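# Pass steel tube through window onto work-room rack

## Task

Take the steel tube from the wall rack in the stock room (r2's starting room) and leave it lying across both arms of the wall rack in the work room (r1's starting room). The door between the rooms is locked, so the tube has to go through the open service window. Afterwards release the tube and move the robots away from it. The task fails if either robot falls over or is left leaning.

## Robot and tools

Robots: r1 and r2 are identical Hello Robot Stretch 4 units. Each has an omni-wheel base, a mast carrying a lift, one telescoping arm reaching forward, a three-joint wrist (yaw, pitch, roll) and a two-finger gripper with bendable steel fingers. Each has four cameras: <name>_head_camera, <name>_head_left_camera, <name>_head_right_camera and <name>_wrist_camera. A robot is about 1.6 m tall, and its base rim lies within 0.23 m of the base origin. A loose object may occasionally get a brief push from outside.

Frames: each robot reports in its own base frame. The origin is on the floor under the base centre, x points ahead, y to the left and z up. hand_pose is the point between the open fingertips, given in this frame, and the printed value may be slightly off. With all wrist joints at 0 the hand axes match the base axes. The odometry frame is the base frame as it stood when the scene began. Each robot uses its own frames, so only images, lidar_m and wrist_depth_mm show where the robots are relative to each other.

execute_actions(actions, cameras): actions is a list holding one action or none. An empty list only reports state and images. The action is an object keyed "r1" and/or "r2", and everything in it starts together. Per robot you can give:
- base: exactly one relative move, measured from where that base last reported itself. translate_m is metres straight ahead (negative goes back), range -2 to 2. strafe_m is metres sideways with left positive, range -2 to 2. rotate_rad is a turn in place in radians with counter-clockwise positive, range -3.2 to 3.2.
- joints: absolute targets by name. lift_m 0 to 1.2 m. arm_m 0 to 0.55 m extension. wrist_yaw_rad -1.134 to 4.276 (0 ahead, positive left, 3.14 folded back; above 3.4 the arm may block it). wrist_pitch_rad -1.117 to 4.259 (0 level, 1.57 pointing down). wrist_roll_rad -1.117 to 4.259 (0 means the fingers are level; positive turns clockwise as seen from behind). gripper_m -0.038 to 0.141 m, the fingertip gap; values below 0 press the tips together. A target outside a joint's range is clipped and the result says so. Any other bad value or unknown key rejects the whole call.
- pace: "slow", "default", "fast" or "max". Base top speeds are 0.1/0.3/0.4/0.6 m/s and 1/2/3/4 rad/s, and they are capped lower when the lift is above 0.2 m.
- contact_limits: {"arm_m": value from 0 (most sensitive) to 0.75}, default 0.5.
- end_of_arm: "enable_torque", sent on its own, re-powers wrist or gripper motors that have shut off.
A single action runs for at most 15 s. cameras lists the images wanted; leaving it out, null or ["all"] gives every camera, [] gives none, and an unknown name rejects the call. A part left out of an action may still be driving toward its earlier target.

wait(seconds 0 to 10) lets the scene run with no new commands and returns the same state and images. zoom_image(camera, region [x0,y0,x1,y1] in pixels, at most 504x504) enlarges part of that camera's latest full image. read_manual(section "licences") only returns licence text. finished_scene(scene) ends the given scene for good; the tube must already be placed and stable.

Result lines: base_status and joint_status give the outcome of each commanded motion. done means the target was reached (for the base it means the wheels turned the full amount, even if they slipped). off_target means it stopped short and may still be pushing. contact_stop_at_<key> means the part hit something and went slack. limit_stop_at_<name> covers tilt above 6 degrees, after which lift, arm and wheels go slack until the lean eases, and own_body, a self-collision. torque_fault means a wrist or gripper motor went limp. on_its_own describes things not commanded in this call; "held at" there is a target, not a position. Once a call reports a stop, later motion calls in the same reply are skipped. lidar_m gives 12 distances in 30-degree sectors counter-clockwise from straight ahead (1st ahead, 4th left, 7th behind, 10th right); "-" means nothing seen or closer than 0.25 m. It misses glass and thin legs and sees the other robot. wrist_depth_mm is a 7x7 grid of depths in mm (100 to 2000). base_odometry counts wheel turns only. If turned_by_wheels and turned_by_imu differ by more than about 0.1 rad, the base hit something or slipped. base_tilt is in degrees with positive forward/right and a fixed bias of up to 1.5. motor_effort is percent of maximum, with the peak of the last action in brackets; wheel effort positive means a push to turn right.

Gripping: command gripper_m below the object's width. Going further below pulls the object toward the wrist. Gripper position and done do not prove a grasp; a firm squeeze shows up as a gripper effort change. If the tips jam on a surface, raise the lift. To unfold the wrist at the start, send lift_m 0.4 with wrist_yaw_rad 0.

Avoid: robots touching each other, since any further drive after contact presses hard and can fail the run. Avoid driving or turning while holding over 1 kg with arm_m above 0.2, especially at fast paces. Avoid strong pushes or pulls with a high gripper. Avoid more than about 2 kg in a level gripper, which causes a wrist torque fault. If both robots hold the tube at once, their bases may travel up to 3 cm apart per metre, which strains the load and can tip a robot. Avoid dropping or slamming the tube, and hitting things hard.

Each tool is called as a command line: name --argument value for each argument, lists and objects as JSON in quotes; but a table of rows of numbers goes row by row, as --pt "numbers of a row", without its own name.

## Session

execute_actions --actions '[]'

Scene clock: 0.00 s.
r1.base_odometry: x=+0.000 y=+0.000 heading=+0.000 (m, m, rad; r1's odometry frame)
r1.turned_by_wheels: +0.000 (rad since the last result)
r1.turned_by_imu: +0.000 (rad since the last result)
r1.base_tilt: forward=-0.5 right=-0.1 (deg)
r1.lidar_m: 2.37 2.30 2.42 2.47 2.10 2.52 2.50 2.38 2.57 1.79 1.73 1.97
r1.base_status: not commanded
r1.joint_positions: lift_m=+0.125 arm_m=-0.002 wrist_yaw_rad=+3.184 wrist_pitch_rad=-0.002 wrist_roll_rad=+0.018 gripper_m=+0.057
r1.joint_status: not commanded
r1.motor_effort: lift_m=+19 arm_m=+0 wrist_yaw_rad=-1 wrist_pitch_rad=-6 wrist_roll_rad=+0 gripper_m=-2 wheel_0=+0 wheel_1=-1 wheel_2=+0 (%)
r1.hand_pose: x=-0.1230 y=+0.0752 z=+0.3037 quat_wxyz=(-0.021, +0.001, +0.009, +1.000) (m; r1's base frame)
r1.wrist_depth_mm: - 131 - - - - - / - 116 141 - - - - / - 120 153 - - - - / 135 134 282 - - - - / 225 1983 1983 1921 1863 1808 1756 / 904 1098 196 1060 193 1025 1008 / 277 283 788 110 741 715 732
r2.base_odometry: x=+0.000 y=+0.000 heading=+0.000 (m, m, rad; r2's odometry frame)
r2.turned_by_wheels: +0.000 (rad since the last result)
r2.turned_by_imu: +0.000 (rad since the last result)
r2.base_tilt: forward=+1.2 right=+0.8 (deg)
r2.lidar_m: 1.34 1.77 2.56 2.57 3.09 2.54 2.83 2.44 2.12 2.15 1.67 1.35
r2.base_status: not commanded
r2.joint_positions: lift_m=+0.143 arm_m=-0.001 wrist_yaw_rad=+3.087 wrist_pitch_rad=+0.012 wrist_roll_rad=-0.018 gripper_m=+0.057
r2.joint_status: not commanded
r2.motor_effort: lift_m=+19 arm_m=+0 wrist_yaw_rad=+0 wrist_pitch_rad=-8 wrist_roll_rad=-1 gripper_m=-3 wheel_0=+0 wheel_1=-1 wheel_2=+1 (%)
r2.hand_pose: x=-0.1137 y=+0.1029 z=+0.3177 quat_wxyz=(+0.027, -0.006, -0.009, +1.000) (m; r2's base frame)
r2.wrist_depth_mm: - 143 - - - - - / - 122 170 - - - - / - 127 175 - - - - / 143 144 - - - - - / 1921 - - - - - - / 1078 1205 199 1098 200 1182 1182 / 741 798 809 - 866 741 854
pictures: r1_head_camera, r1_head_left_camera, r1_head_right_camera, r1_wrist_camera, r2_head_camera, r2_head_left_camera, r2_head_right_camera, r2_wrist_camera
Images, in order (width x height): r1_head_camera 420x560, r1_head_left_camera 420x672, r1_head_right_camera 420x672, r1_wrist_camera 616x392, r2_head_camera 420x560, r2_head_left_camera 420x672, r2_head_right_camera 420x672, r2_wrist_camera 616x392.

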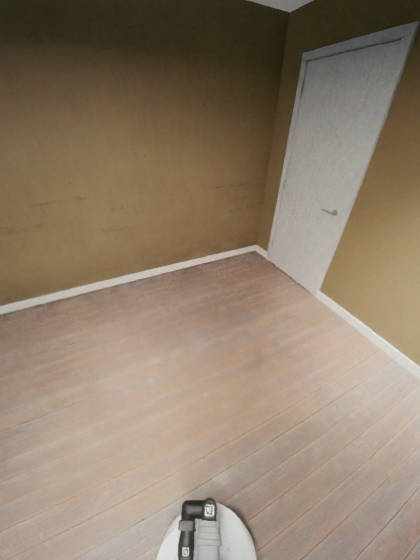

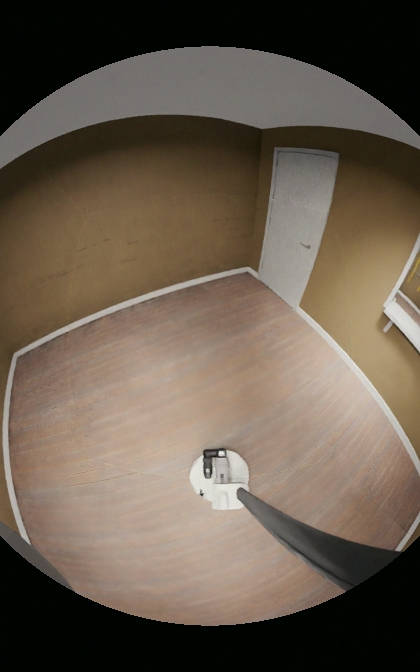

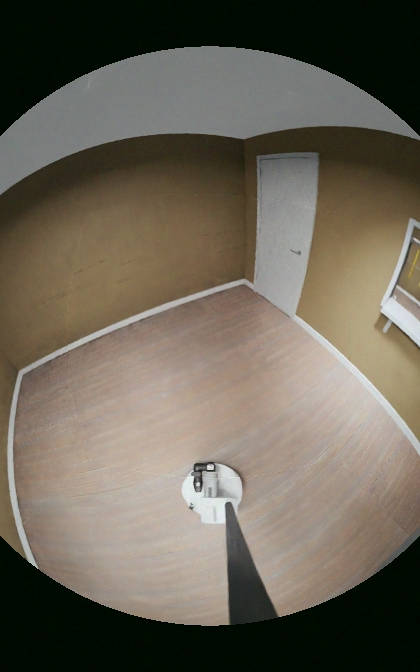

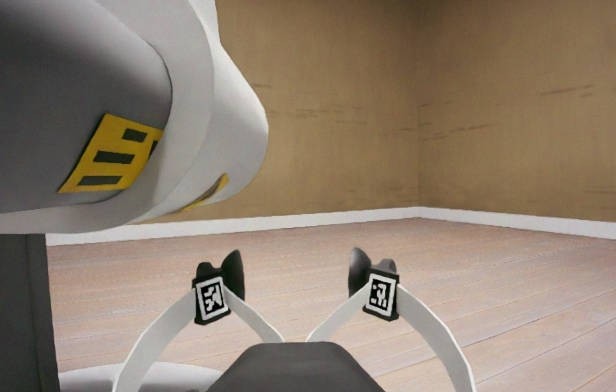

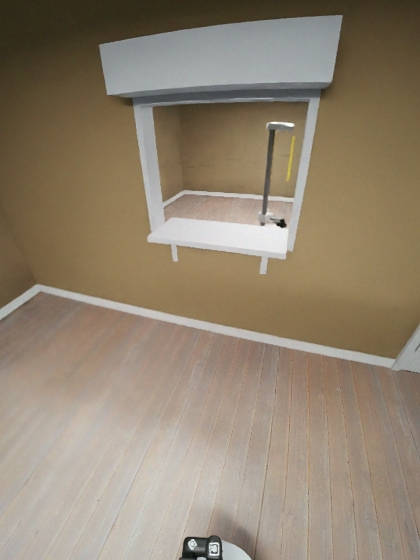

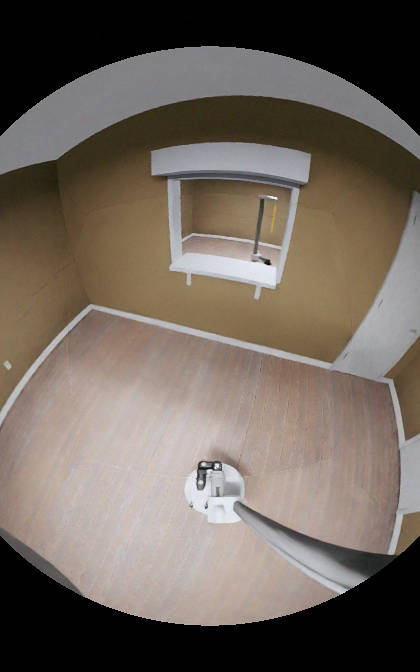

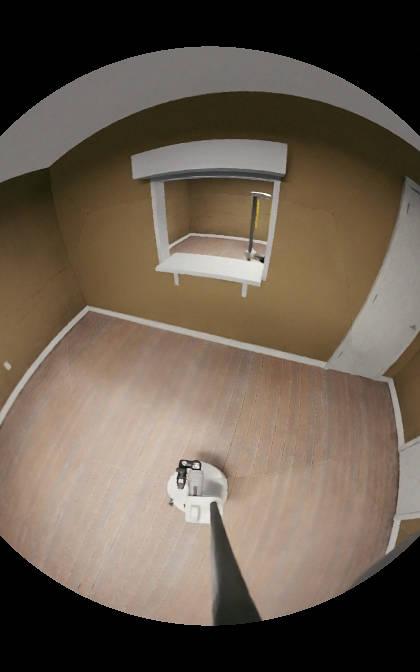

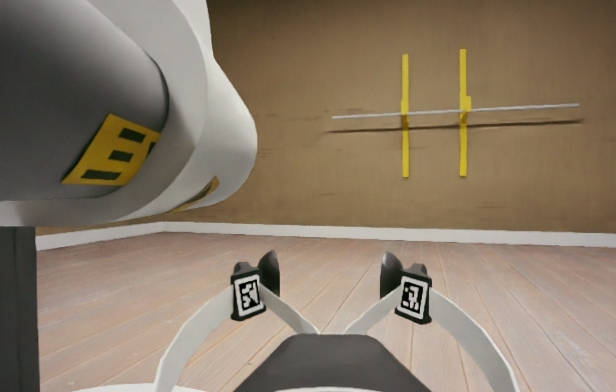

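zoom_image --camera "r2_wrist_camera" --region '[310, 30, 616, 260]'

zoom_image --camera "r2_head_camera" --region '[120, 80, 340, 290]'

Region (310, 30, 616, 260) of r2_wrist_camera's 616x392 image, scaled by 1.647; it fills the top 379 rows of this view, and the rest is white.

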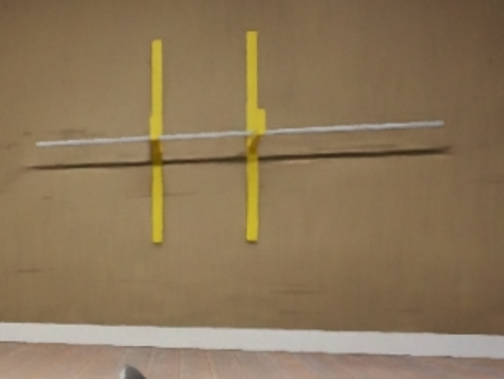

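Region (120, 80, 340, 290) of r2_head_camera's 420x560 image, scaled by 2.291, with more detail than that image has; it fills the top 481 rows of this view, and the rest is white.

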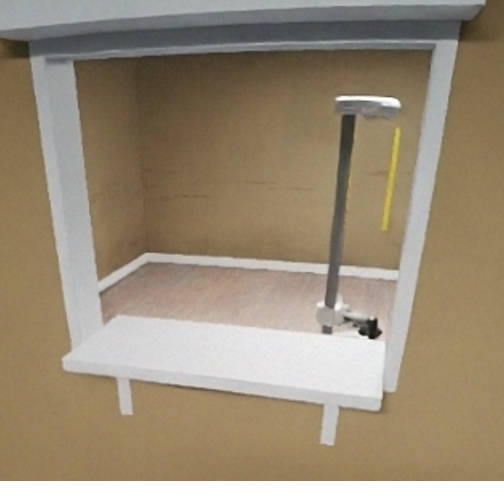

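execute_actions --actions '[{"r1": {"base": {"rotate_rad": -1.0}, "joints": {"lift_m": 0.3, "wrist_yaw_rad": 3.14}, "pace": "fast"}, "r2": {"base": {"rotate_rad": 1.25}, "joints": {"lift_m": 0.22, "wrist_yaw_rad": 1.575}, "pace": "fast"}}]' --cameras '["r1_head_camera", "r1_wrist_camera", "r2_head_camera", "r2_wrist_camera", "r2_head_left_camera"]'

Scene clock: 57.07 s.
r1.base_odometry: x=+0.000 y=+0.000 heading=-0.999 (m, m, rad; r1's odometry frame)
r1.turned_by_wheels: -0.999 (rad since the last result)
r1.turned_by_imu: -1.024 (rad since the last result)
r1.base_tilt: forward=-0.5 right=-0.2 (deg)
r1.lidar_m: 1.74 2.00 2.34 2.30 2.45 2.48 2.40 2.58 2.50 2.38 2.49 1.79
r1.base_status: done
r1.joint_positions: lift_m=+0.300 arm_m=-0.002 wrist_yaw_rad=+3.140 wrist_pitch_rad=-0.002 wrist_roll_rad=+0.018 gripper_m=+0.057
r1.joint_status: all done
r1.motor_effort: lift_m=+20(26) arm_m=+0(0) wrist_yaw_rad=-1(5) wrist_pitch_rad=-6(6) wrist_roll_rad=-1(0) gripper_m=-4(3) wheel_0=+3(10) wheel_1=+1(15) wheel_2=+4(11) (%)
r1.hand_pose: x=-0.1194 y=+0.0878 z=+0.4788 quat_wxyz=(+0.001, +0.001, +0.009, +1.000) (m; r1's base frame)
r1.wrist_depth_mm: - 132 - - - - - / - 126 197 - - - - / - 132 195 - - - - / 125 135 - - - - - / - - - - - - - / 1576 1576 197 1576 193 1537 1499 / 1098 1042 1205 109 1098 1060 1098
r2.base_odometry: x=+0.000 y=+0.000 heading=+1.250 (m, m, rad; r2's odometry frame)
r2.turned_by_wheels: +1.250 (rad since the last result)
r2.turned_by_imu: +1.250 (rad since the last result)
r2.base_tilt: forward=+1.2 right=+0.8 (deg)
r2.lidar_m: 2.56 2.63 2.78 2.52 2.91 2.27 2.14 2.09 1.53 1.33 1.38 2.09
r2.base_status: done
r2.joint_positions: lift_m=+0.220 arm_m=-0.001 wrist_yaw_rad=+1.576 wrist_pitch_rad=+0.012 wrist_roll_rad=-0.018 gripper_m=+0.057
r2.joint_status: all done
r2.motor_effort: lift_m=+22(24) arm_m=+0(0) wrist_yaw_rad=-1(6) wrist_pitch_rad=-8(6) wrist_roll_rad=-1(1) gripper_m=-5(3) wheel_0=+0(10) wheel_1=+0(12) wheel_2=+1(12) (%)
r2.hand_pose: x=+0.2557 y=+0.2889 z=+0.3944 quat_wxyz=(+0.705, -0.011, -0.002, +0.709) (m; r2's base frame)
r2.wrist_depth_mm: - - - - - - - / - - - - - - - / - - - - - - - / - - - - - - - / - - - - - - - / 1430 1430 199 1308 200 1397 1397 / 960 976 960 - 1025 891 976
pictures: r1_head_camera, r1_wrist_camera, r2_head_camera, r2_head_left_camera, r2_wrist_camera
Images, in order (width x height): r1_head_camera 420x560, r1_wrist_camera 616x392, r2_head_camera 420x560, r2_head_left_camera 420x672, r2_wrist_camera 616x392.

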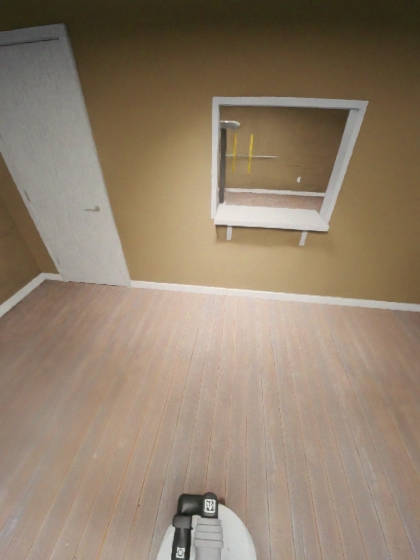

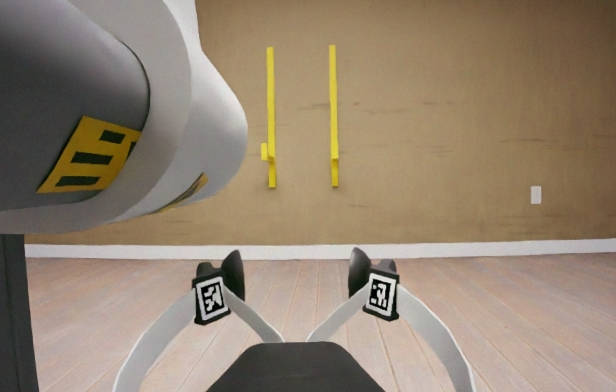

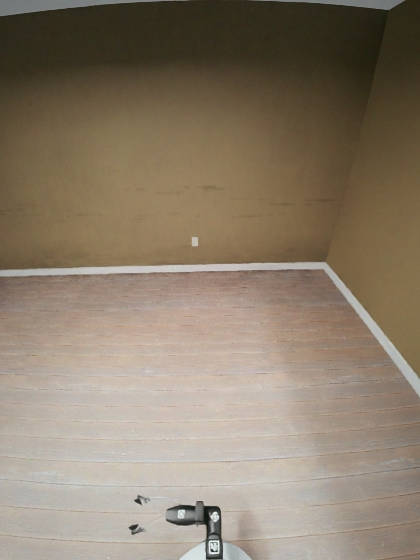

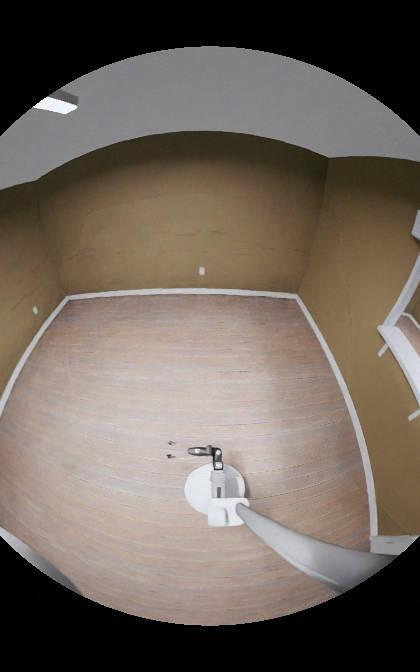

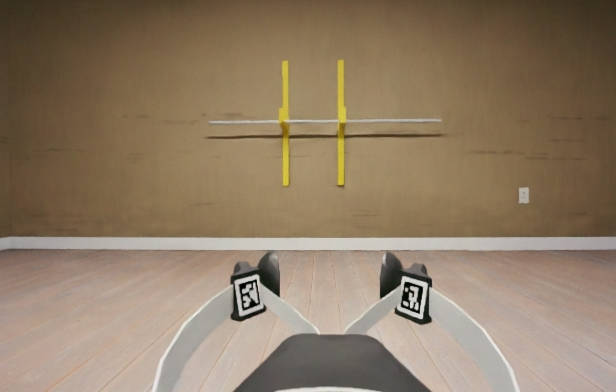

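zoom_image --camera "r2_wrist_camera" --region '[200, 90, 330, 150]'

zoom_image --camera "r2_wrist_camera" --region '[320, 90, 450, 150]'

zoom_image --camera "r2_wrist_camera" --region '[250, 50, 380, 260]'

zoom_image --camera "r1_wrist_camera" --region '[240, 30, 370, 270]'

Region (200, 90, 330, 150) of r2_wrist_camera's 616x392 image, scaled by 3.877; it fills the top 233 rows of this view, and the rest is white.

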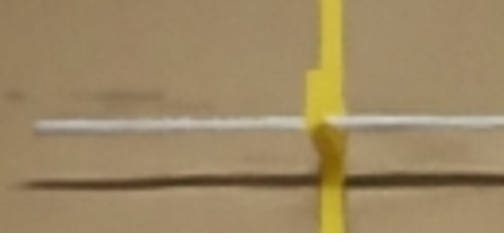

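Region (320, 90, 450, 150) of r2_wrist_camera's 616x392 image, scaled by 3.877; it fills the top 233 rows of this view, and the rest is white.

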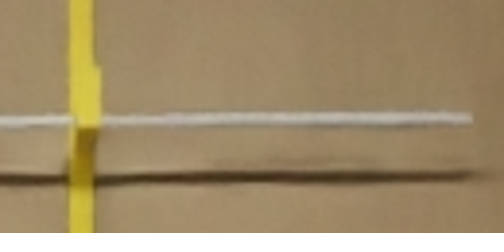

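Region (250, 50, 380, 260) of r2_wrist_camera's 616x392 image, scaled by 2.400; it fills the left 312 columns of this view, and the rest is white.

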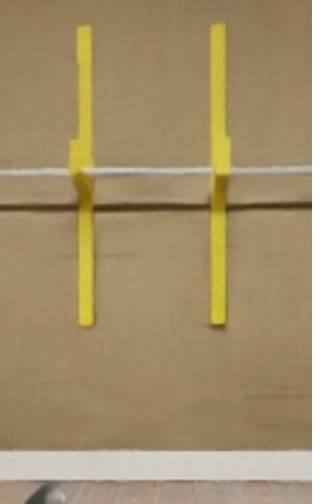

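Region (240, 30, 370, 270) of r1_wrist_camera's 616x392 image, scaled by 2.100; it fills the left 273 columns of this view, and the rest is white.

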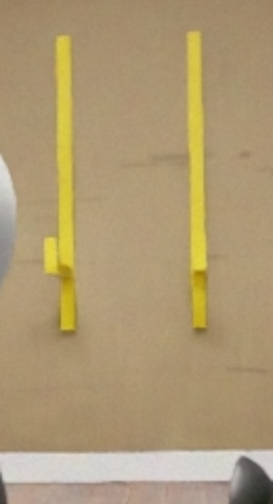

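execute_actions --actions '[{"r1": {"base": {"strafe_m": -0.4}, "joints": {"lift_m": 0.83, "wrist_yaw_rad": 0.0, "gripper_m": 0.1}, "pace": "default"}, "r2": {"base": {"strafe_m": 2.0}, "joints": {"lift_m": 0.96, "arm_m": 0.047, "wrist_yaw_rad": 1.575, "wrist_pitch_rad": 0.8, "wrist_roll_rad": 1.547, "gripper_m": 0.14}, "pace": "max"}}]' --cameras '["r1_head_camera", "r1_wrist_camera", "r2_head_camera", "r2_wrist_camera", "r2_head_left_camera"]'

Scene clock: 103.37 s.
r1.base_odometry: x=-0.336 y=-0.216 heading=-0.999 (m, m, rad; r1's odometry frame)
r1.turned_by_wheels: +0.000 (rad since the last result)
r1.turned_by_imu: -0.003 (rad since the last result)
r1.base_tilt: forward=-0.5 right=+0.2 (deg)
r1.lidar_m: 1.69 1.95 2.76 2.70 2.87 2.49 2.41 2.65 2.09 1.99 2.15 1.75
r1.base_status: done
r1.joint_positions: lift_m=+0.830 arm_m=-0.002 wrist_yaw_rad=+0.000 wrist_pitch_rad=-0.002 wrist_roll_rad=+0.018 gripper_m=+0.100
r1.joint_status: all done
r1.motor_effort: lift_m=+20(21) arm_m=-1(0) wrist_yaw_rad=-1(7) wrist_pitch_rad=-6(6) wrist_roll_rad=-1(1) gripper_m=-3(2) wheel_0=+2(12) wheel_1=+0(12) wheel_2=+0(2) (%)
r1.hand_pose: x=+0.4574 y=-0.0873 z=+1.0087 quat_wxyz=(+1.000, +0.009, -0.001, +0.000) (m; r1's base frame)
r1.wrist_depth_mm: 1661 1618 1661 1708 1661 1576 1576 / 1708 1618 - - 1618 1576 1576 / 1708 1661 - - 1618 1618 1576 / 1756 1708 - - 1618 1618 1576 / 1756 1708 1661 1661 1661 1661 1618 / 1863 1756 1708 1661 199 1661 1661 / 1756 1756 1756 110 1661 1661 1661
r2.base_odometry: x=-1.898 y=+0.630 heading=+1.250 (m, m, rad; r2's odometry frame)
r2.turned_by_wheels: +0.000 (rad since the last result)
r2.turned_by_imu: -0.008 (rad since the last result)
r2.base_tilt: forward=+1.3 right=+0.8 (deg)
r2.lidar_m: 2.53 0.97 0.58 0.47 0.69 1.15 2.17 2.25 3.05 3.34 3.59 2.65
r2.base_status: done
r2.joint_positions: lift_m=+0.960 arm_m=+0.045 wrist_yaw_rad=+1.575 wrist_pitch_rad=+0.801 wrist_roll_rad=+1.547 gripper_m=+0.140
r2.joint_status: all done
r2.motor_effort: lift_m=+22(26) arm_m=+10(10) wrist_yaw_rad=+0(0) wrist_pitch_rad=-4(6) wrist_roll_rad=+0(5) gripper_m=+0(2) wheel_0=+2(15) wheel_1=+0(16) wheel_2=+0(1) (%)
r2.hand_pose: x=+0.3028 y=+0.2011 z=+0.9307 quat_wxyz=(+0.658, +0.256, +0.653, +0.275) (m; r2's base frame)
r2.wrist_depth_mm: 654 750 891 1078 1255 1060 917 / 647 750 891 1078 1281 1078 917 / 640 750 878 1078 1281 1060 917 / 647 699 878 1078 1281 1078 931 / 647 715 878 1078 1281 1042 917 / 647 715 842 1042 1229 204 931 / 647 707 854 - 1255 1098 931
pictures: r1_head_camera, r1_wrist_camera, r2_head_camera, r2_head_left_camera, r2_wrist_camera
Images, in order (width x height): r1_head_camera 420x560, r1_wrist_camera 616x392, r2_head_camera 420x560, r2_head_left_camera 420x672, r2_wrist_camera 616x392.

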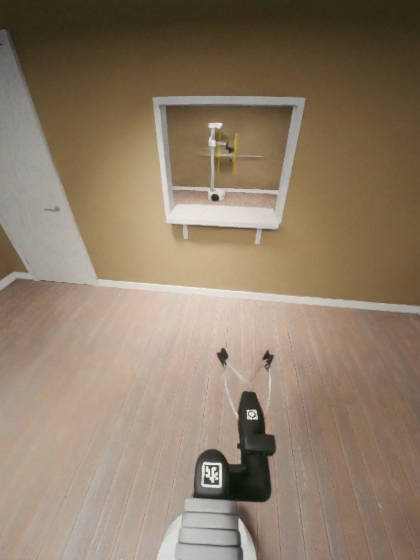

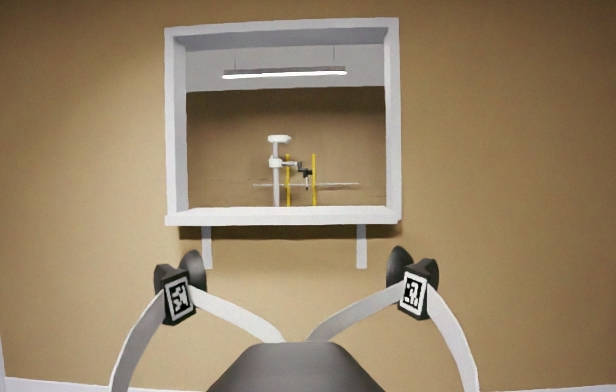

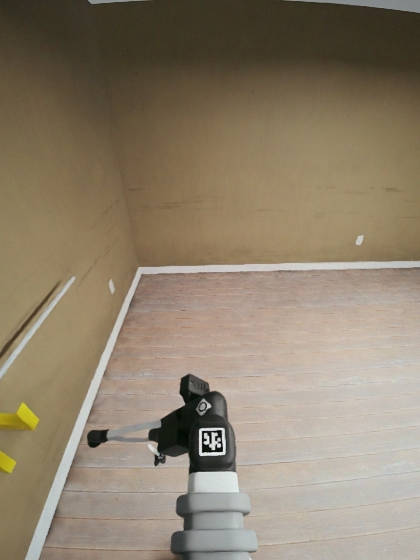

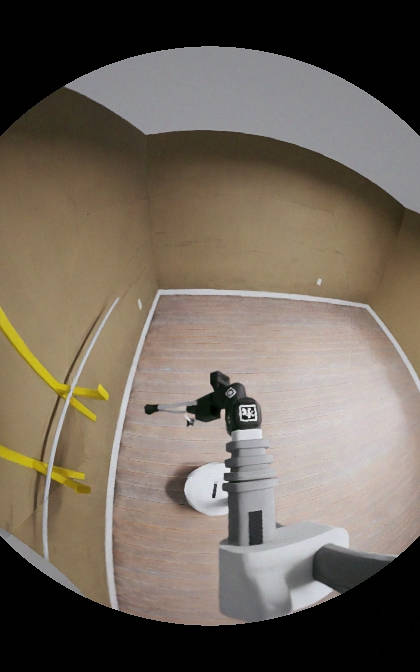

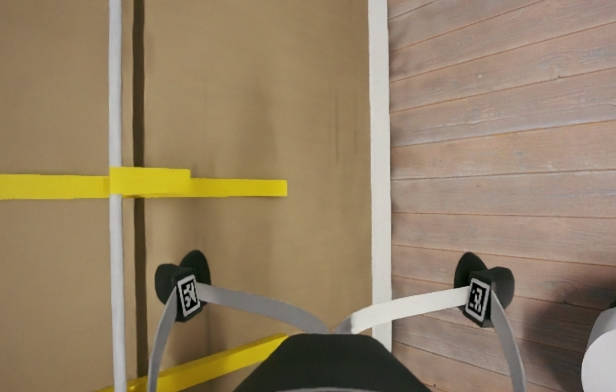

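execute_actions --actions '[]'

Scene clock: 122.27 s.
r1.base_odometry: x=-0.336 y=-0.216 heading=-0.999 (m, m, rad; r1's odometry frame)
r1.turned_by_wheels: +0.000 (rad since the last result)
r1.turned_by_imu: -0.001 (rad since the last result)
r1.base_tilt: forward=-0.6 right=+0.0 (deg)
r1.lidar_m: 1.70 1.94 2.74 2.72 2.87 2.23 2.43 2.62 2.08 1.99 2.16 1.75
r1.base_status: done
r1.joint_positions: lift_m=+0.830 arm_m=-0.002 wrist_yaw_rad=+0.000 wrist_pitch_rad=-0.002 wrist_roll_rad=+0.018 gripper_m=+0.100
r1.joint_status: all done
r1.motor_effort: lift_m=+21(21) arm_m=+0(0) wrist_yaw_rad=-1(7) wrist_pitch_rad=-6(6) wrist_roll_rad=-1(1) gripper_m=+0(2) wheel_0=+2(12) wheel_1=+0(12) wheel_2=+0(2) (%)
r1.hand_pose: x=+0.4574 y=-0.0873 z=+1.0087 quat_wxyz=(+1.000, +0.009, -0.001, +0.000) (m; r1's base frame)
r1.wrist_depth_mm: 1661 1661 1661 1708 1618 1576 1537 / 1661 1708 - - 1618 1576 1576 / 1708 1661 - - 1618 1576 1618 / 1708 1661 - - 1576 1618 1576 / 1708 1708 1661 1618 1661 1618 1618 / 1708 1756 1661 1708 199 1576 1618 / 1808 1756 1756 110 1661 1618 1618
r2.base_odometry: x=-1.898 y=+0.630 heading=+1.250 (m, m, rad; r2's odometry frame)
r2.turned_by_wheels: +0.000 (rad since the last result)
r2.turned_by_imu: -0.001 (rad since the last result)
r2.base_tilt: forward=+1.3 right=+0.8 (deg)
r2.lidar_m: 2.50 0.97 0.61 0.47 0.68 1.13 2.17 2.29 3.07 3.35 3.58 2.63
r2.base_status: done
r2.joint_positions: lift_m=+0.960 arm_m=+0.045 wrist_yaw_rad=+1.575 wrist_pitch_rad=+0.801 wrist_roll_rad=+1.547 gripper_m=+0.140
r2.joint_status: all done
r2.motor_effort: lift_m=+22(26) arm_m=+10(10) wrist_yaw_rad=+0(0) wrist_pitch_rad=-4(6) wrist_roll_rad=+0(5) gripper_m=+1(2) wheel_0=+2(15) wheel_1=-1(16) wheel_2=+0(1) (%)
r2.hand_pose: x=+0.3028 y=+0.2011 z=+0.9307 quat_wxyz=(+0.658, +0.256, +0.653, +0.275) (m; r2's base frame)
r2.wrist_depth_mm: 661 741 878 1060 1255 1078 917 / 647 741 878 1078 1255 1078 917 / 654 750 878 1060 1281 1078 904 / 640 699 866 1078 1281 1078 917 / 654 715 891 1060 1255 1060 931 / 647 707 842 1025 1205 204 931 / 647 707 854 - 1229 1078 931
pictures: r1_head_camera, r1_head_left_camera, r1_head_right_camera, r1_wrist_camera, r2_head_camera, r2_head_left_camera, r2_head_right_camera, r2_wrist_camera
Images, in order (width x height): r1_head_camera 420x560, r1_head_left_camera 420x672, r1_head_right_camera 420x672, r1_wrist_camera 616x392, r2_head_camera 420x560, r2_head_left_camera 420x672, r2_head_right_camera 420x672, r2_wrist_camera 616x392.

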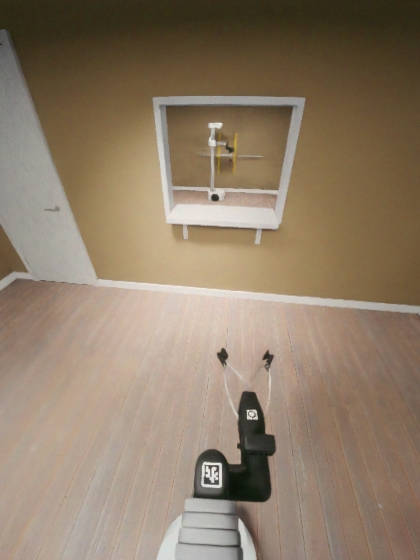

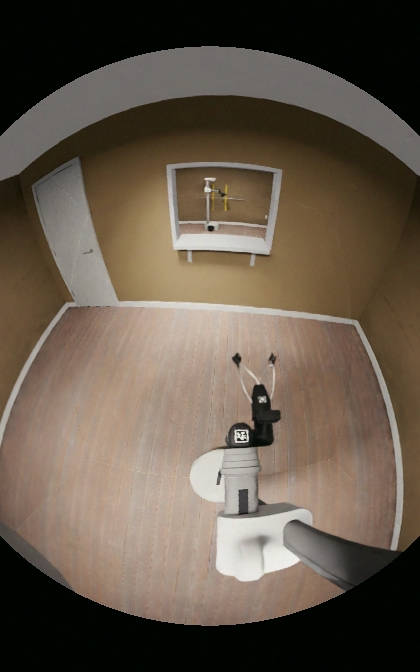

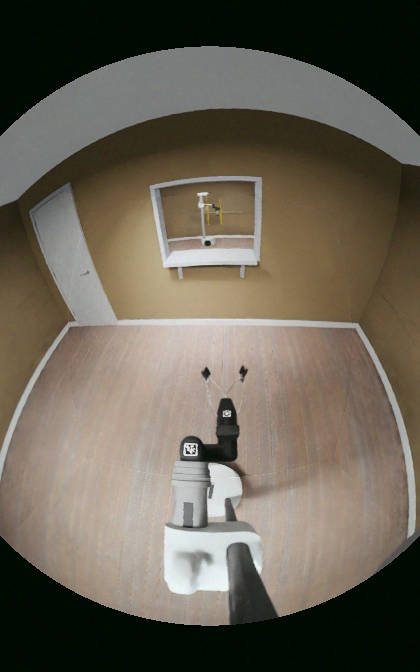

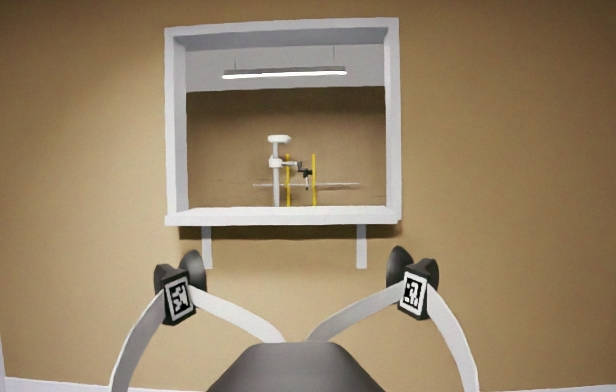

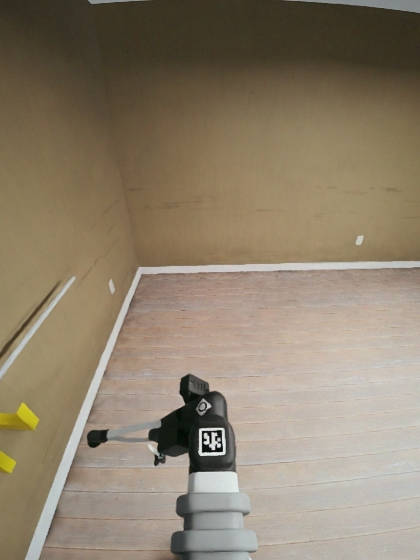

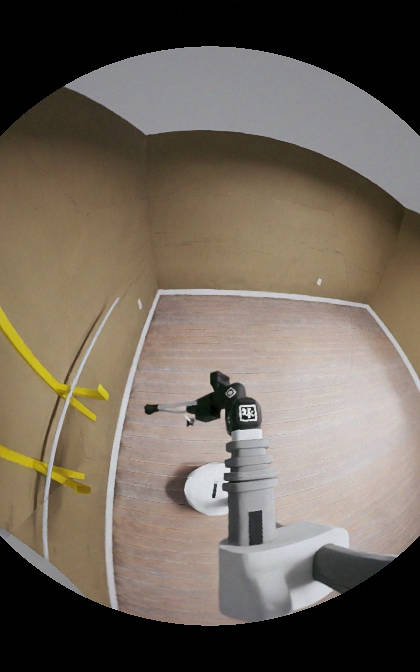

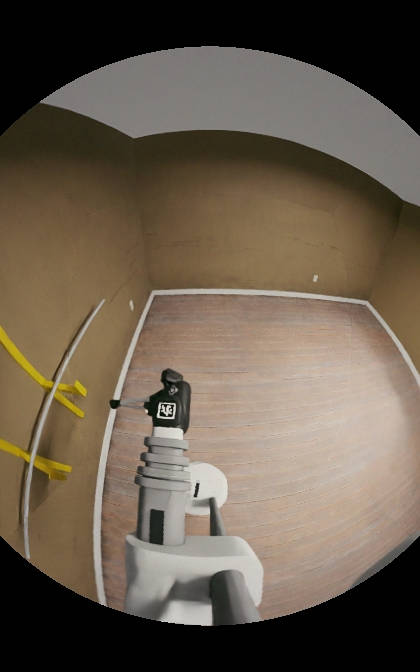

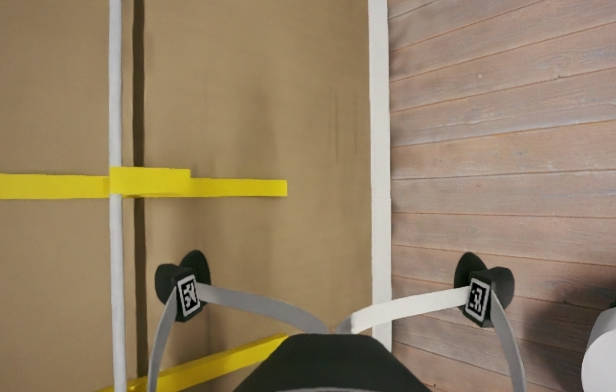

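zoom_image --camera "r1_wrist_camera" --region '[240, 120, 380, 220]'

zoom_image --camera "r2_wrist_camera" --region '[60, 120, 320, 280]'

Region (240, 120, 380, 220) of r1_wrist_camera's 616x392 image, scaled by 3.600; it fills the top 360 rows of this view, and the rest is white.

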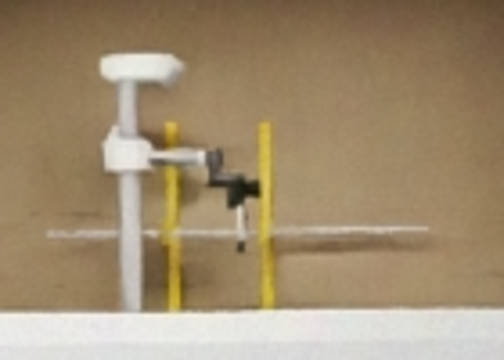

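Region (60, 120, 320, 280) of r2_wrist_camera's 616x392 image, scaled by 1.938; it fills the top 310 rows of this view, and the rest is white.

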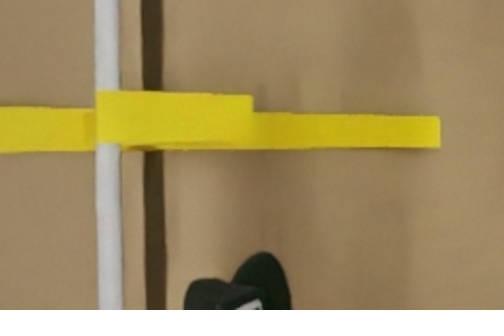

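execute_actions --actions '[{"r2": {"base": {"strafe_m": 0.45}, "joints": {"arm_m": 0.0, "wrist_yaw_rad": 1.592, "gripper_m": 0.125}, "pace": "fast"}, "r1": {"base": {"strafe_m": -0.19}, "pace": "fast"}}]' --cameras '["r2_wrist_camera", "r2_head_left_camera", "r1_wrist_camera"]'

Scene clock: 191.00 s.
r1.base_odometry: x=-0.496 y=-0.319 heading=-0.999 (m, m, rad; r1's odometry frame)
r1.turned_by_wheels: +0.000 (rad since the last result)
r1.turned_by_imu: -0.002 (rad since the last result)
r1.base_tilt: forward=-0.5 right=+0.0 (deg)
r1.lidar_m: 1.68 1.81 2.78 2.88 3.09 2.38 2.45 2.42 1.88 1.79 1.94 1.86
r1.base_status: done
r1.joint_positions: lift_m=+0.830 arm_m=-0.002 wrist_yaw_rad=+0.000 wrist_pitch_rad=-0.002 wrist_roll_rad=+0.018 gripper_m=+0.100
r1.joint_status: not commanded
r1.motor_effort: lift_m=+20(20) arm_m=+0(0) wrist_yaw_rad=-1(1) wrist_pitch_rad=-6(6) wrist_roll_rad=+0(1) gripper_m=+0(4) wheel_0=+0(13) wheel_1=+3(10) wheel_2=+0(0) (%)
r1.hand_pose: x=+0.4574 y=-0.0874 z=+1.0088 quat_wxyz=(+1.000, +0.009, -0.001, +0.000) (m; r1's base frame)
r1.wrist_depth_mm: 1708 1618 1618 1618 1576 1537 1576 / 1661 1708 - - 1618 1576 1537 / 1708 1661 - - 1576 1618 1576 / 1708 1708 - - 1618 1618 1537 / 1708 1661 1708 1661 1618 1661 1576 / 1756 1708 1661 1661 199 1618 1576 / 1756 1708 1708 110 1661 1661 1661
r2.base_odometry: x=-2.325 y=+0.772 heading=+1.250 (m, m, rad; r2's odometry frame)
r2.turned_by_wheels: +0.000 (rad since the last result)
r2.turned_by_imu: -0.003 (rad since the last result)
r2.base_tilt: forward=+1.3 right=+0.8 (deg)
r2.lidar_m: 0.36 0.31 0.25 0.25 0.34 0.31 1.34 2.26 3.01 3.80 3.67 2.63
r2.base_status: done
r2.joint_positions: lift_m=+0.960 arm_m=+0.002 wrist_yaw_rad=+1.592 wrist_pitch_rad=+0.801 wrist_roll_rad=+1.547 gripper_m=+0.125
r2.joint_status: all done
r2.motor_effort: lift_m=+22(22) arm_m=-9(10) wrist_yaw_rad=+1(3) wrist_pitch_rad=-4(4) wrist_roll_rad=+0(0) gripper_m=+1(2) wheel_0=+0(12) wheel_1=+2(13) wheel_2=+0(3) (%)
r2.hand_pose: x=+0.2558 y=+0.2025 z=+0.9307 quat_wxyz=(+0.656, +0.251, +0.655, +0.280) (m; r2's base frame)
r2.wrist_depth_mm: 272 309 366 421 564 715 156 / 254 297 366 273 209 177 158 / 260 296 334 286 500 798 931 / 272 312 366 421 574 798 917 / 271 312 366 421 574 809 917 / 272 304 204 410 530 216 946 / 274 304 368 - 621 759 931
pictures: r1_wrist_camera, r2_head_left_camera, r2_wrist_camera
Images, in order (width x height): r1_wrist_camera 616x392, r2_head_left_camera 420x672, r2_wrist_camera 616x392.

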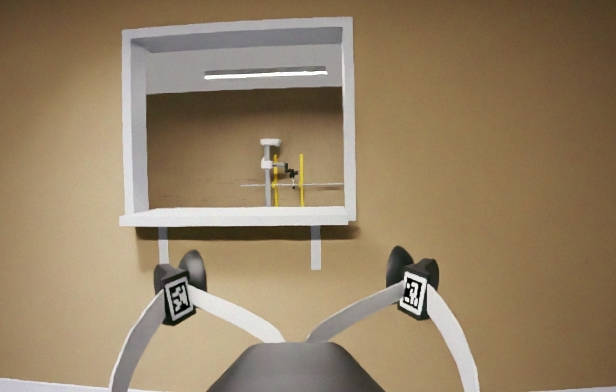

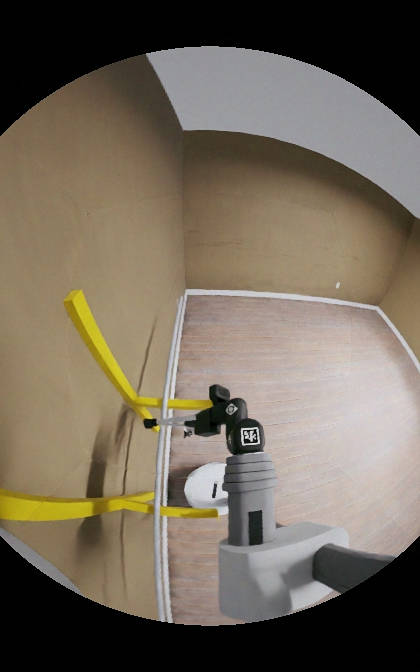

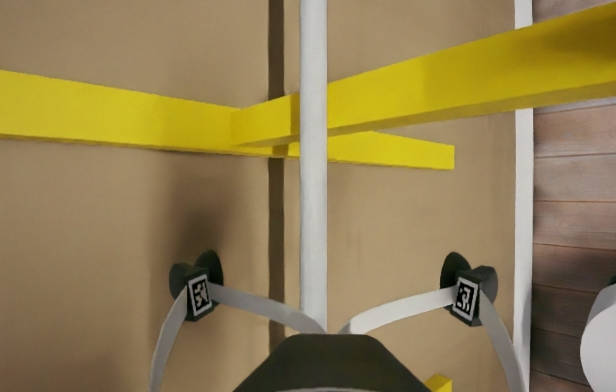

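zoom_image --camera "r2_wrist_camera" --region '[250, 60, 390, 170]'

zoom_image --camera "r2_wrist_camera" --region '[160, 230, 510, 350]'

zoom_image --camera "r1_wrist_camera" --region '[230, 130, 360, 215]'

Region (250, 60, 390, 170) of r2_wrist_camera's 616x392 image, scaled by 3.600; it fills the top 396 rows of this view, and the rest is white.

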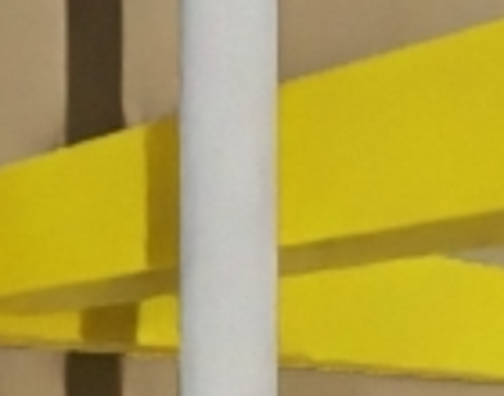

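Region (160, 230, 510, 350) of r2_wrist_camera's 616x392 image, scaled by 1.440; it fills the top 173 rows of this view, and the rest is white.

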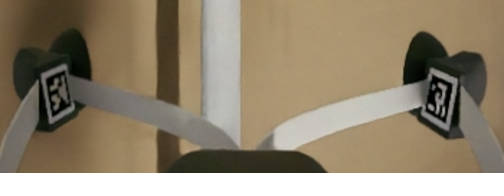

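Region (230, 130, 360, 215) of r1_wrist_camera's 616x392 image, scaled by 3.877; it fills the top 330 rows of this view, and the rest is white.

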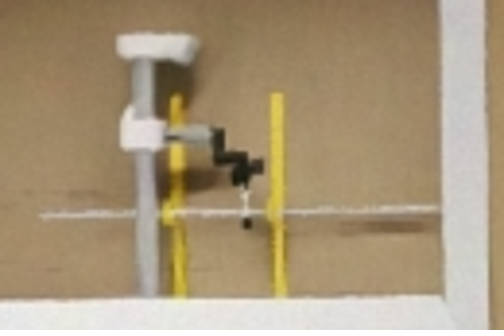

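execute_actions --actions '[{"r2": {"base": {"translate_m": -0.008}, "joints": {"lift_m": 0.945, "wrist_pitch_rad": 0.728, "gripper_m": 0.04}, "pace": "default"}}]' --cameras '["r2_wrist_camera", "r1_wrist_camera"]'

Scene clock: 236.20 s.
r1.base_odometry: x=-0.496 y=-0.319 heading=-0.999 (m, m, rad; r1's odometry frame)
r1.turned_by_wheels: +0.000 (rad since the last result)
r1.turned_by_imu: -0.002 (rad since the last result)
r1.base_tilt: forward=-0.5 right=-0.1 (deg)
r1.lidar_m: 1.69 1.83 2.78 2.90 3.08 2.40 2.44 2.44 1.90 1.80 1.96 1.85
r1.base_status: not commanded
r1.joint_positions: lift_m=+0.830 arm_m=-0.002 wrist_yaw_rad=+0.000 wrist_pitch_rad=-0.002 wrist_roll_rad=+0.018 gripper_m=+0.100
r1.joint_status: not commanded
r1.motor_effort: lift_m=+20(20) arm_m=+0(0) wrist_yaw_rad=+0(1) wrist_pitch_rad=-6(6) wrist_roll_rad=-1(2) gripper_m=-1(1) wheel_0=-1(0) wheel_1=+2(3) wheel_2=+0(0) (%)
r1.hand_pose: x=+0.4574 y=-0.0874 z=+1.0088 quat_wxyz=(+1.000, +0.009, -0.001, +0.000) (m; r1's base frame)
r1.wrist_depth_mm: 1661 1618 1661 1576 1576 1576 1537 / 1708 1618 - - 1576 1576 1537 / 1661 1708 - - 1576 1576 1576 / 1661 1618 - - 1618 1618 1576 / 1708 1708 1661 1618 1618 1618 1576 / 1756 1756 1708 1661 198 1661 1618 / 1756 1708 1756 110 1661 1661 1661
r2.base_odometry: x=-2.328 y=+0.765 heading=+1.250 (m, m, rad; r2's odometry frame)
r2.turned_by_wheels: +0.000 (rad since the last result)
r2.turned_by_imu: -0.002 (rad since the last result)
r2.base_tilt: forward=+1.2 right=+0.6 (deg)
r2.lidar_m: 0.36 0.37 0.25 0.25 0.34 0.31 1.37 2.27 3.03 3.81 3.67 2.64
r2.base_status: done
r2.joint_positions: lift_m=+0.945 arm_m=+0.002 wrist_yaw_rad=+1.592 wrist_pitch_rad=+0.730 wrist_roll_rad=+1.547 gripper_m=+0.040
r2.joint_status: all done
r2.motor_effort: lift_m=+15(19) arm_m=-10(10) wrist_yaw_rad=+1(1) wrist_pitch_rad=-6(10) wrist_roll_rad=+0(0) gripper_m=-6(5) wheel_0=-3(6) wheel_1=-4(7) wheel_2=+2(14) (%)
r2.hand_pose: x=+0.2555 y=+0.2167 z=+0.9311 quat_wxyz=(+0.646, +0.274, +0.645, +0.303) (m; r2's base frame)
r2.wrist_depth_mm: 267 301 349 394 496 171 150 / 244 286 336 279 213 177 866 / 258 290 329 309 484 668 891 / 266 304 351 397 517 668 878 / 266 301 353 394 517 676 891 / 267 303 329 231 193 676 878 / 270 297 353 - 559 609 891
pictures: r1_wrist_camera, r2_wrist_camera
Images, in order (width x height): r1_wrist_camera 616x392, r2_wrist_camera 616x392.

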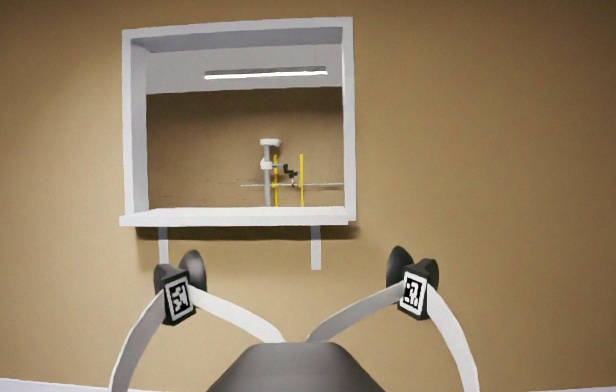

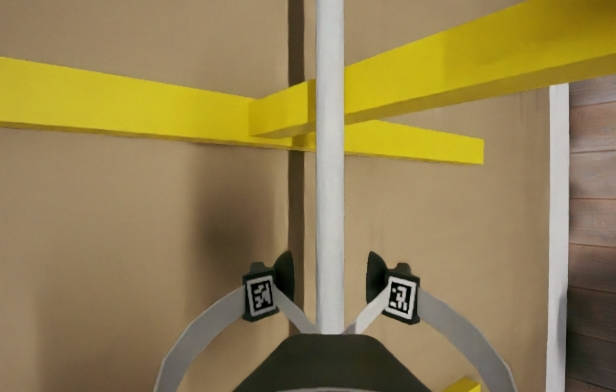

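zoom_image --camera "r2_wrist_camera" --region '[260, 40, 400, 150]'

zoom_image --camera "r2_wrist_camera" --region '[240, 230, 430, 350]'

Region (260, 40, 400, 150) of r2_wrist_camera's 616x392 image, scaled by 3.600; it fills the top 396 rows of this view, and the rest is white.

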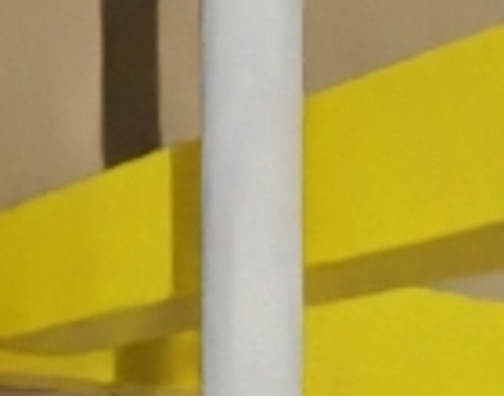

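Region (240, 230, 430, 350) of r2_wrist_camera's 616x392 image, scaled by 2.653; it fills the top 318 rows of this view, and the rest is white.

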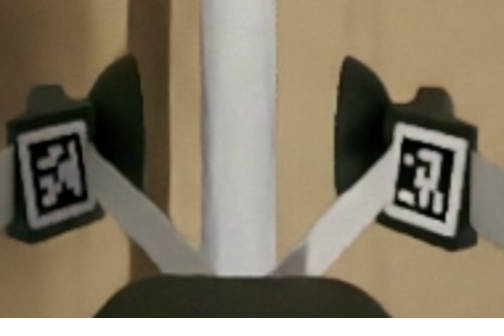

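execute_actions --actions '[{"r2": {"base": {"strafe_m": 0.005}, "joints": {"lift_m": 0.941, "gripper_m": -0.038}, "pace": "default"}}]' --cameras '["r2_wrist_camera", "r1_wrist_camera"]'

Scene clock: 278.87 s.
r1.base_odometry: x=-0.496 y=-0.319 heading=-0.999 (m, m, rad; r1's odometry frame)
r1.turned_by_wheels: +0.000 (rad since the last result)
r1.turned_by_imu: -0.002 (rad since the last result)
r1.base_tilt: forward=-0.5 right=+0.1 (deg)
r1.lidar_m: 1.69 1.81 2.80 2.90 3.06 2.41 2.18 2.45 1.88 1.81 1.97 1.84
r1.base_status: not commanded
r1.joint_positions: lift_m=+0.830 arm_m=-0.002 wrist_yaw_rad=+0.000 wrist_pitch_rad=-0.002 wrist_roll_rad=+0.018 gripper_m=+0.100
r1.joint_status: not commanded
r1.motor_effort: lift_m=+21(21) arm_m=+0(0) wrist_yaw_rad=-1(0) wrist_pitch_rad=-6(6) wrist_roll_rad=-3(3) gripper_m=-2(2) wheel_0=+0(0) wheel_1=+3(3) wheel_2=+0(0) (%)
r1.hand_pose: x=+0.4574 y=-0.0874 z=+1.0088 quat_wxyz=(+1.000, +0.009, -0.001, +0.000) (m; r1's base frame)
r1.wrist_depth_mm: 1661 1708 1618 1576 1618 1576 1576 / 1661 1618 - - 1537 1618 1576 / 1708 1661 - - 1576 1618 1537 / 1708 1708 - - 1618 1576 1576 / 1756 1708 1708 1618 1618 1576 1537 / 1708 1756 1661 1661 198 1576 1661 / 1756 1708 1708 110 1618 1618 1576
r2.base_odometry: x=-2.332 y=+0.766 heading=+1.250 (m, m, rad; r2's odometry frame)
r2.turned_by_wheels: +0.000 (rad since the last result)
r2.turned_by_imu: -0.001 (rad since the last result)
r2.base_tilt: forward=+1.2 right=+0.8 (deg)
r2.lidar_m: 0.37 0.39 0.25 0.25 0.28 0.30 1.37 2.27 3.03 3.80 3.70 2.64
r2.base_status: done
r2.joint_positions: lift_m=+0.941 arm_m=+0.002 wrist_yaw_rad=+1.592 wrist_pitch_rad=+0.736 wrist_roll_rad=+1.547 gripper_m=-0.037
r2.joint_status: all done
r2.on_its_own: wrist_pitch_rad is at rest, and its effort (-24) is outside its rest range (-23 to +23)
r2.motor_effort: lift_m=+17(17) arm_m=-10(9) wrist_yaw_rad=+0(1) wrist_pitch_rad=-24(24) wrist_roll_rad=+0(0) gripper_m=-25(25) wheel_0=+0(9) wheel_1=-1(9) wheel_2=+0(1) (%)
r2.hand_pose: x=+0.2555 y=+0.2155 z=+0.9256 quat_wxyz=(+0.647, +0.272, +0.646, +0.301) (m; r2's base frame)
r2.wrist_depth_mm: 264 297 347 389 473 160 144 / 238 279 332 266 204 173 866 / 260 287 325 300 480 676 878 / 264 298 347 392 508 676 891 / 264 298 349 382 512 668 878 / 263 298 181 208 183 621 891 / 266 287 347 - 559 627 878
pictures: r1_wrist_camera, r2_wrist_camera
Images, in order (width x height): r1_wrist_camera 616x392, r2_wrist_camera 616x392.

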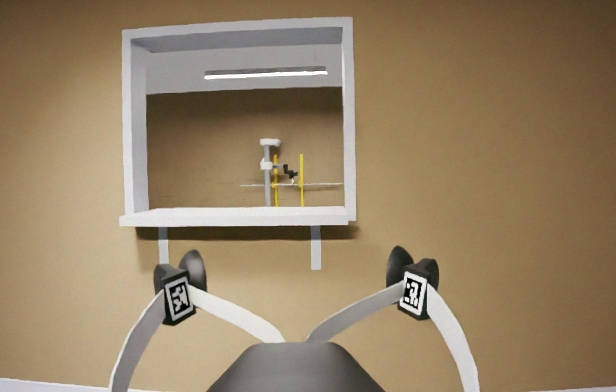

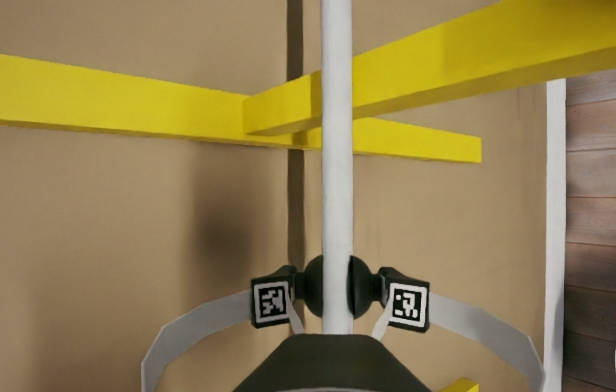

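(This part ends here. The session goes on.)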